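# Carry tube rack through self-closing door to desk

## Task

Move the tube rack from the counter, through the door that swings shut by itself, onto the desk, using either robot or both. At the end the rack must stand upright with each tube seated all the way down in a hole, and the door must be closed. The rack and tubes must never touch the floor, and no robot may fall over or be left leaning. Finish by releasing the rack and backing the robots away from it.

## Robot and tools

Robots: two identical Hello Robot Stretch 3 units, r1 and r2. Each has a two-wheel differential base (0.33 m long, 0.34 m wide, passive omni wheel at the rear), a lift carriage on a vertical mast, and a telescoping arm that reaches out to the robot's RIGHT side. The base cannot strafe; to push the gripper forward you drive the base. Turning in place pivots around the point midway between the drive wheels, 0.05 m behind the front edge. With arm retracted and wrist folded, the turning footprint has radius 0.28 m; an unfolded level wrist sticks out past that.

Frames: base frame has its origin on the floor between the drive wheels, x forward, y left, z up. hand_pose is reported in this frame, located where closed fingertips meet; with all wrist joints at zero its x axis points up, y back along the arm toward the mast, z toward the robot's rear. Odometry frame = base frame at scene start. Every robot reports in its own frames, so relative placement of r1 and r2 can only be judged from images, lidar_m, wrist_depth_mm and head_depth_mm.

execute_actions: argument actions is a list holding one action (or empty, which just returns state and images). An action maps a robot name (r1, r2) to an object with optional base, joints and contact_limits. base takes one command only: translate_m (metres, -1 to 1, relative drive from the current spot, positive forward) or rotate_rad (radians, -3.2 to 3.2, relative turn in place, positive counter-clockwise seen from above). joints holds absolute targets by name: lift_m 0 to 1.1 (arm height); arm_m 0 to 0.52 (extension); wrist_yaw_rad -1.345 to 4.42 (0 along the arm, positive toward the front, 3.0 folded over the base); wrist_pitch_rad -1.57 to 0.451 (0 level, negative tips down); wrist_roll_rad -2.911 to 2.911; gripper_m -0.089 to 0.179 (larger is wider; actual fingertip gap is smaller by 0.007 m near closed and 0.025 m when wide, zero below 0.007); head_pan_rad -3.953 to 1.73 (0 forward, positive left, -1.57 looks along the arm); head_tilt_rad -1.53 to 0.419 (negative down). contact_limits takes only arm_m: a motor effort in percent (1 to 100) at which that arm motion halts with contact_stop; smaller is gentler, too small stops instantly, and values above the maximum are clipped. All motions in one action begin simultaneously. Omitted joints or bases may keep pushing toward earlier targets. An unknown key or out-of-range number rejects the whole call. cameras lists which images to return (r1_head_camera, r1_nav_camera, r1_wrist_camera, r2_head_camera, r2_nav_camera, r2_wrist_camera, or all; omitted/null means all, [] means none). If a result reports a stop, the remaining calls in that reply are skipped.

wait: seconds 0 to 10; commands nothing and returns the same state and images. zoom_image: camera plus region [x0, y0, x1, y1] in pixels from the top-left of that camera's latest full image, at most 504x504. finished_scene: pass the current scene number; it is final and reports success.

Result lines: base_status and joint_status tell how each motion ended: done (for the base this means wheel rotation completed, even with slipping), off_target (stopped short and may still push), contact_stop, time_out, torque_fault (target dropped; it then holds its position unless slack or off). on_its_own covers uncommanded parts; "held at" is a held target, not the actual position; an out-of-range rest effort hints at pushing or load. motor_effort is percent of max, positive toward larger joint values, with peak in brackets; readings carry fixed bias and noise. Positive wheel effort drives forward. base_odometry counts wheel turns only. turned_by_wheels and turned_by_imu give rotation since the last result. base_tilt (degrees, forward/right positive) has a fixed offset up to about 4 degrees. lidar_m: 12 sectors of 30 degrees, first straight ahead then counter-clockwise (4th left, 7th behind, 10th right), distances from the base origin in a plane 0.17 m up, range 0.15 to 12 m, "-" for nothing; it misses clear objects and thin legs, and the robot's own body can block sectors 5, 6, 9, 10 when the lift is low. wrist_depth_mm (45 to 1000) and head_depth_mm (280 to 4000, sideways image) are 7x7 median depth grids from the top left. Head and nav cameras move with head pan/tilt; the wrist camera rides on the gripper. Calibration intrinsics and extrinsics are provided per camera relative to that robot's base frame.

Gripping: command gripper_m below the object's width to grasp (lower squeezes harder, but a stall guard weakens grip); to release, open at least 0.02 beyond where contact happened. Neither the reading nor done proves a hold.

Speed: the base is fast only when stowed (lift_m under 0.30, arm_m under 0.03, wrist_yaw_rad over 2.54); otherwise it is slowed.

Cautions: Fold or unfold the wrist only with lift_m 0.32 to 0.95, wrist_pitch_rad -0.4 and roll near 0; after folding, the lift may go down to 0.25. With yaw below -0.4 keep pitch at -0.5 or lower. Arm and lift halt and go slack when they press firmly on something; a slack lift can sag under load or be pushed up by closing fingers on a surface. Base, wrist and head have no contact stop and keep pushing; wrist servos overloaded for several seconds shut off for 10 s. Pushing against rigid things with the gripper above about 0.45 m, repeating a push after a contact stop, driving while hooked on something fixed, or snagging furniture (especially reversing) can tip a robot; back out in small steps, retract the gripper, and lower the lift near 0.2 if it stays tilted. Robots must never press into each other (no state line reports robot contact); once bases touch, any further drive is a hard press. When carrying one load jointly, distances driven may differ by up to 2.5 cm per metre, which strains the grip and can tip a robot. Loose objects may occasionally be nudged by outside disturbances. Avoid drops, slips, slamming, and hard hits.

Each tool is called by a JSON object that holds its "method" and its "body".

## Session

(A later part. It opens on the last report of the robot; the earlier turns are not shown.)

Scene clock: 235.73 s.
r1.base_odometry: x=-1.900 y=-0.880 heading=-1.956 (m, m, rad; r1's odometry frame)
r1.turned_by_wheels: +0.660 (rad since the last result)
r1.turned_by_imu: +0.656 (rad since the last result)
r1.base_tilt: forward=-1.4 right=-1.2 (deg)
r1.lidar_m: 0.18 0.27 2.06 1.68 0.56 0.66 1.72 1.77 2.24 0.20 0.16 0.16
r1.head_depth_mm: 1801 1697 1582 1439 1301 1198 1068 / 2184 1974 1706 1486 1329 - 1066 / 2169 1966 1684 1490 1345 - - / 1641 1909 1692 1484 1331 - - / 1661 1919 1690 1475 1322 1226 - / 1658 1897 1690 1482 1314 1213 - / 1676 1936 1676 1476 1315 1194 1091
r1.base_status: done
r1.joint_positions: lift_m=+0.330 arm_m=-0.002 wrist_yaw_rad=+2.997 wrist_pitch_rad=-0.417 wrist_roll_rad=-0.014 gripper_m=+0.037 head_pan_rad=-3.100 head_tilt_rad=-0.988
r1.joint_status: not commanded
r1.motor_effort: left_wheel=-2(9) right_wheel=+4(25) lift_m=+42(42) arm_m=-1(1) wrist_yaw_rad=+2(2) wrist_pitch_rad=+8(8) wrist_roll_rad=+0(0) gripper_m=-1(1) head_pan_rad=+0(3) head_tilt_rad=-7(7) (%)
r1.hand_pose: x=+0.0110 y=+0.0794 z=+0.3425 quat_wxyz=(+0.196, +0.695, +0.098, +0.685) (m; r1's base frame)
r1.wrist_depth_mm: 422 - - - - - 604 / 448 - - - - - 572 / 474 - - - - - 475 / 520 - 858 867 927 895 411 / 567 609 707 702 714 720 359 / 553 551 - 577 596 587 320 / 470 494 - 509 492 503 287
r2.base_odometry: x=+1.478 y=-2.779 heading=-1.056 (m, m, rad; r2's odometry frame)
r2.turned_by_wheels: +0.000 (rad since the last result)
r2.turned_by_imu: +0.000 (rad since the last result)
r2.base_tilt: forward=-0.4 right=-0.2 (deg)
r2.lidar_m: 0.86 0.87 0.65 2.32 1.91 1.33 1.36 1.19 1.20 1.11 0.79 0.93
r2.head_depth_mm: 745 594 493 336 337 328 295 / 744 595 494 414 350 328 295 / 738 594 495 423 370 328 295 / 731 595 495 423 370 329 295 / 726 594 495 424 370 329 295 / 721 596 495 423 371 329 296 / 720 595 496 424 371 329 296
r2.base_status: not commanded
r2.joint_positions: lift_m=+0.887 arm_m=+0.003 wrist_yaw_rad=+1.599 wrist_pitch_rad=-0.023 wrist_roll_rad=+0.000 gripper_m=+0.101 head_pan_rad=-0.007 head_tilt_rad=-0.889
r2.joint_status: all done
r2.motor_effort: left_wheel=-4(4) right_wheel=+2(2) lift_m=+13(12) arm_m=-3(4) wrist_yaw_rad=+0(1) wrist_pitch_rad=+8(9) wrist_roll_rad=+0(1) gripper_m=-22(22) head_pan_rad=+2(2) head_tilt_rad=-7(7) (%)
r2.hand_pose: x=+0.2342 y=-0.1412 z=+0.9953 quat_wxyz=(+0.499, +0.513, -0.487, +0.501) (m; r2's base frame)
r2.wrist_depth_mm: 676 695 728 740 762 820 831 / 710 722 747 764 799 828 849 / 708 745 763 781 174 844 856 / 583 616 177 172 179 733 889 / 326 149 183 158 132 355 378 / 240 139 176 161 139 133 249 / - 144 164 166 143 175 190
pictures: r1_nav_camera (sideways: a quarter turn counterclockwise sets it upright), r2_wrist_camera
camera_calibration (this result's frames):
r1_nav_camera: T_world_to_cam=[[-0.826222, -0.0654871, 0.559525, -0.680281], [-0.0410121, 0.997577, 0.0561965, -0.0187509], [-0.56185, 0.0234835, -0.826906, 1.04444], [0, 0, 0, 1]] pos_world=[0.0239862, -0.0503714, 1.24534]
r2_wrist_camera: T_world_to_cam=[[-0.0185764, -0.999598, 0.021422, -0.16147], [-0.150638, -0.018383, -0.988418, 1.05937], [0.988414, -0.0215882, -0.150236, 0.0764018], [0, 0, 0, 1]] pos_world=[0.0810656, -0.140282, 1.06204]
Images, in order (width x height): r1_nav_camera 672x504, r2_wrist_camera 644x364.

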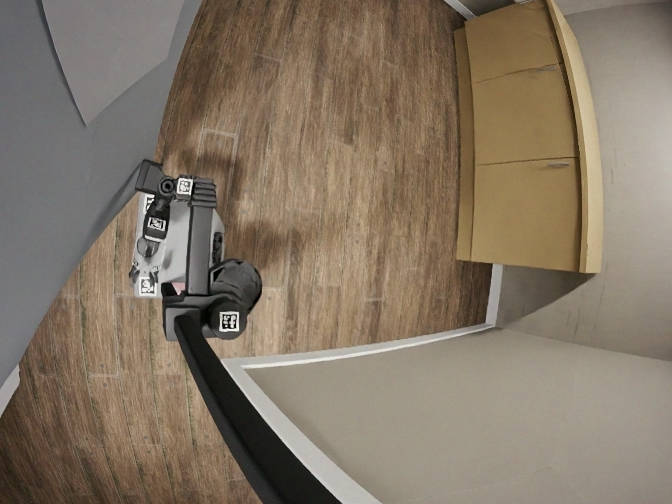

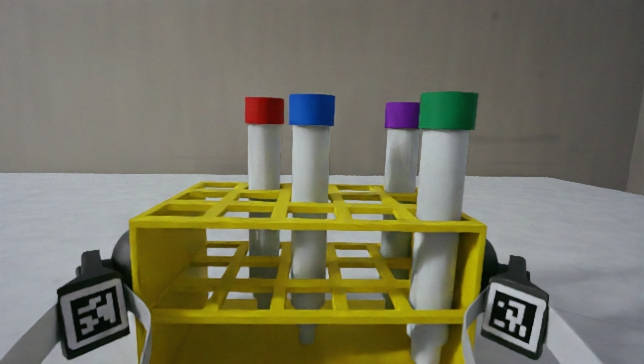

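{"method": "execute_actions", "body": {"actions": [{"r1":{"base":{"translate_m":-0.15}},"r2":{"joints":{"gripper_m":0.179}}}], "cameras": ["r1_nav_camera"]}}

{"method": "execute_actions", "body": {"actions": [{"r1":{"base":{"translate_m":-0.4},"joints":{"head_pan_rad":0.6}},"r2":{"base":{"translate_m":-0.35}}}], "cameras": ["r1_nav_camera","r2_wrist_camera"]}}

Scene clock: 242.43 s.
r1.base_odometry: x=-1.844 y=-0.741 heading=-1.956 (m, m, rad; r1's odometry frame)
r1.turned_by_wheels: +0.000 (rad since the last result)
r1.turned_by_imu: -0.003 (rad since the last result)
r1.base_tilt: forward=-1.1 right=-1.1 (deg)
r1.lidar_m: 0.15 0.27 1.77 0.53 0.48 0.65 1.56 1.62 2.20 2.15 2.23 -
r1.head_depth_mm: 1786 1686 1576 1441 1315 1196 1072 / 2024 1959 1690 1485 1329 - 1066 / 2047 1954 1702 1487 1341 - - / 1497 1828 1679 1487 1327 - - / 1514 1838 1690 1485 1319 1229 - / 1517 1831 1687 1480 1321 1209 - / 1524 1853 1684 1478 1323 1193 1095
r1.base_status: done
r1.joint_positions: lift_m=+0.330 arm_m=-0.002 wrist_yaw_rad=+3.002 wrist_pitch_rad=-0.418 wrist_roll_rad=-0.014 gripper_m=+0.037 head_pan_rad=-3.100 head_tilt_rad=-0.989
r1.joint_status: not commanded
r1.motor_effort: left_wheel=-2(8) right_wheel=+4(15) lift_m=+42(43) arm_m=+0(1) wrist_yaw_rad=-2(4) wrist_pitch_rad=+8(8) wrist_roll_rad=+0(0) gripper_m=-1(1) head_pan_rad=+0(1) head_tilt_rad=-6(7) (%)
r1.hand_pose: x=+0.0099 y=+0.0796 z=+0.3425 quat_wxyz=(+0.194, +0.695, +0.100, +0.685) (m; r1's base frame)
r1.wrist_depth_mm: 414 - - - - - - / 447 - - - - - - / 479 - - - - - 786 / 527 - 833 868 906 921 751 / 554 581 712 705 718 741 530 / 550 550 - 575 598 605 385 / 470 494 - 508 501 515 307
r2.base_odometry: x=+1.478 y=-2.779 heading=-1.056 (m, m, rad; r2's odometry frame)
r2.turned_by_wheels: +0.000 (rad since the last result)
r2.turned_by_imu: +0.001 (rad since the last result)
r2.base_tilt: forward=-0.4 right=-0.2 (deg)
r2.lidar_m: 0.86 0.87 0.65 2.33 1.90 1.33 1.33 1.19 1.19 1.11 0.79 0.93
r2.head_depth_mm: 742 593 494 335 337 328 295 / 742 594 494 415 357 329 295 / 739 596 494 423 363 329 296 / 733 594 495 423 370 329 295 / 725 596 494 423 370 328 296 / 721 596 495 424 370 329 296 / 722 595 496 424 371 329 296
r2.base_status: not commanded
r2.joint_positions: lift_m=+0.887 arm_m=+0.003 wrist_yaw_rad=+1.599 wrist_pitch_rad=-0.021 wrist_roll_rad=+0.000 gripper_m=+0.179 head_pan_rad=-0.007 head_tilt_rad=-0.889
r2.joint_status: all done
r2.motor_effort: left_wheel=-3(3) right_wheel=+2(2) lift_m=+13(13) arm_m=-3(4) wrist_yaw_rad=+1(0) wrist_pitch_rad=+7(8) wrist_roll_rad=-1(0) gripper_m=-1(92) head_pan_rad=+2(3) head_tilt_rad=-7(6) (%)
r2.hand_pose: x=+0.2342 y=-0.1412 z=+0.9958 quat_wxyz=(+0.499, +0.512, -0.487, +0.502) (m; r2's base frame)
r2.wrist_depth_mm: 672 699 727 746 782 807 845 / 700 737 744 764 787 813 868 / 706 753 747 769 175 841 877 / 589 631 178 177 181 752 883 / 356 156 183 157 132 367 382 / - 145 176 160 138 174 253 / - 151 164 166 143 175 -
pictures: r1_nav_camera (sideways: a quarter turn counterclockwise sets it upright)
camera_calibration (this result's frames):
r1_nav_camera: T_world_to_cam=[[-0.826883, -0.0655206, 0.558544, -0.678999], [-0.0410859, 0.997574, 0.0561968, -0.0187508], [-0.560871, 0.0235199, -0.827569, 1.0453], [0, 0, 0, 1]] pos_world=[0.0240535, -0.0503685, 1.24536]
Images, in order (width x height): r1_nav_camera 672x504.

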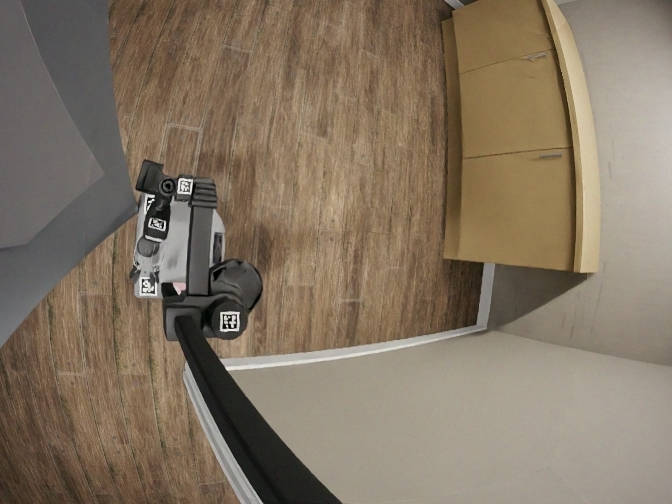

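Scene clock: 247.70 s.
r1.base_odometry: x=-1.693 y=-0.370 heading=-1.956 (m, m, rad; r1's odometry frame)
r1.turned_by_wheels: +0.000 (rad since the last result)
r1.turned_by_imu: -0.004 (rad since the last result)
r1.base_tilt: forward=-1.4 right=-1.2 (deg)
r1.lidar_m: 1.77 0.66 0.48 0.46 0.48 0.66 1.16 1.20 1.63 2.15 2.24 2.06
r1.head_depth_mm: 1336 1849 1701 1498 1325 1203 1087 / 1041 1364 1659 1494 1328 1201 1095 / 861 1076 1440 1491 1332 1194 1088 / 728 879 1107 1429 1322 1192 1115 / 633 743 900 1142 1301 1189 - / 555 643 758 915 1156 1191 - / 467 567 646 762 947 1144 1117
r1.base_status: done
r1.joint_positions: lift_m=+0.330 arm_m=-0.002 wrist_yaw_rad=+3.002 wrist_pitch_rad=-0.418 wrist_roll_rad=-0.014 gripper_m=+0.037 head_pan_rad=+0.593 head_tilt_rad=-0.989
r1.joint_status: all done
r1.motor_effort: left_wheel=-1(7) right_wheel=+1(4) lift_m=+43(43) arm_m=+0(0) wrist_yaw_rad=-2(2) wrist_pitch_rad=+8(8) wrist_roll_rad=+1(0) gripper_m=+0(1) head_pan_rad=+5(62) head_tilt_rad=-6(6) (%)
r1.hand_pose: x=+0.0099 y=+0.0796 z=+0.3425 quat_wxyz=(+0.194, +0.695, +0.100, +0.685) (m; r1's base frame)
r1.wrist_depth_mm: 414 - 443 461 471 500 526 / 447 - 478 501 507 545 578 / 477 - 520 546 557 603 624 / 523 - 574 594 629 667 696 / 566 580 612 637 675 700 768 / 551 563 - 573 594 603 628 / 471 489 - 509 501 518 524
r2.base_odometry: x=+1.306 y=-2.474 heading=-1.057 (m, m, rad; r2's odometry frame)
r2.turned_by_wheels: +0.000 (rad since the last result)
r2.turned_by_imu: -0.002 (rad since the last result)
r2.base_tilt: forward=-0.4 right=-0.2 (deg)
r2.lidar_m: 1.21 0.88 1.54 2.63 1.34 0.97 0.90 0.87 1.04 1.15 1.16 1.05
r2.head_depth_mm: 562 560 519 1624 1410 1256 1134 / 555 561 518 1625 1416 1262 1129 / 742 594 506 1616 1388 1256 1133 / 744 594 507 1616 1418 1258 1132 / 749 595 508 1619 1414 1259 1133 / 748 595 495 1610 1424 1260 1130 / 748 597 496 1616 1418 1260 1132
r2.base_status: done
r2.joint_positions: lift_m=+0.887 arm_m=+0.003 wrist_yaw_rad=+1.599 wrist_pitch_rad=-0.021 wrist_roll_rad=+0.000 gripper_m=+0.179 head_pan_rad=-0.007 head_tilt_rad=-0.889
r2.joint_status: not commanded
r2.motor_effort: left_wheel=-3(7) right_wheel=+2(3) lift_m=+13(13) arm_m=-3(3) wrist_yaw_rad=+1(2) wrist_pitch_rad=+7(7) wrist_roll_rad=+0(0) gripper_m=+0(1) head_pan_rad=+2(2) head_tilt_rad=-7(7) (%)
r2.hand_pose: x=+0.2342 y=-0.1412 z=+0.9959 quat_wxyz=(+0.498, +0.512, -0.487, +0.502) (m; r2's base frame)
r2.wrist_depth_mm: 976 - - - - - - / - - - - - - - / - - - - - - - / 595 614 640 547 723 752 967 / 359 338 352 365 400 413 428 / - - - - - - - / - - - - - - -
pictures: r1_nav_camera (sideways: a quarter turn counterclockwise sets it upright), r2_wrist_camera
camera_calibration (this result's frames):
r1_nav_camera: T_world_to_cam=[[0.670005, 0.489001, 0.558544, -0.68813], [0.55761, -0.828199, 0.0561968, -0.0224029], [0.490066, 0.273797, -0.827569, 1.03889], [0, 0, 0, 1]] pos_world=[-0.0355798, 0.0334978, 1.24536]
r2_wrist_camera: T_world_to_cam=[[-0.0186276, -0.999599, 0.0213066, -0.161353], [-0.148243, -0.0183135, -0.988781, 1.05981], [0.988775, -0.0215772, -0.147843, 0.0739571], [0, 0, 0, 1]] pos_world=[0.0809762, -0.140284, 1.06229]
Images, in order (width x height): r1_nav_camera 672x504, r2_wrist_camera 644x364.

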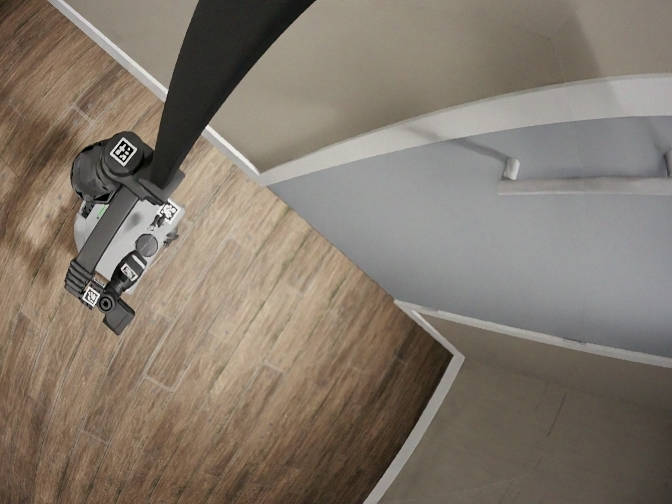

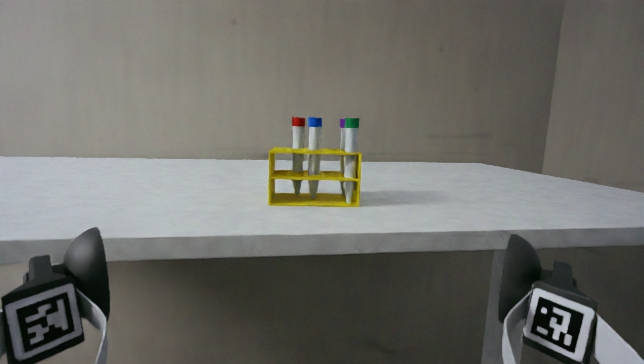

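{"method": "finished_scene", "body": {"scene": 2}}

The scene is finished: the task was done.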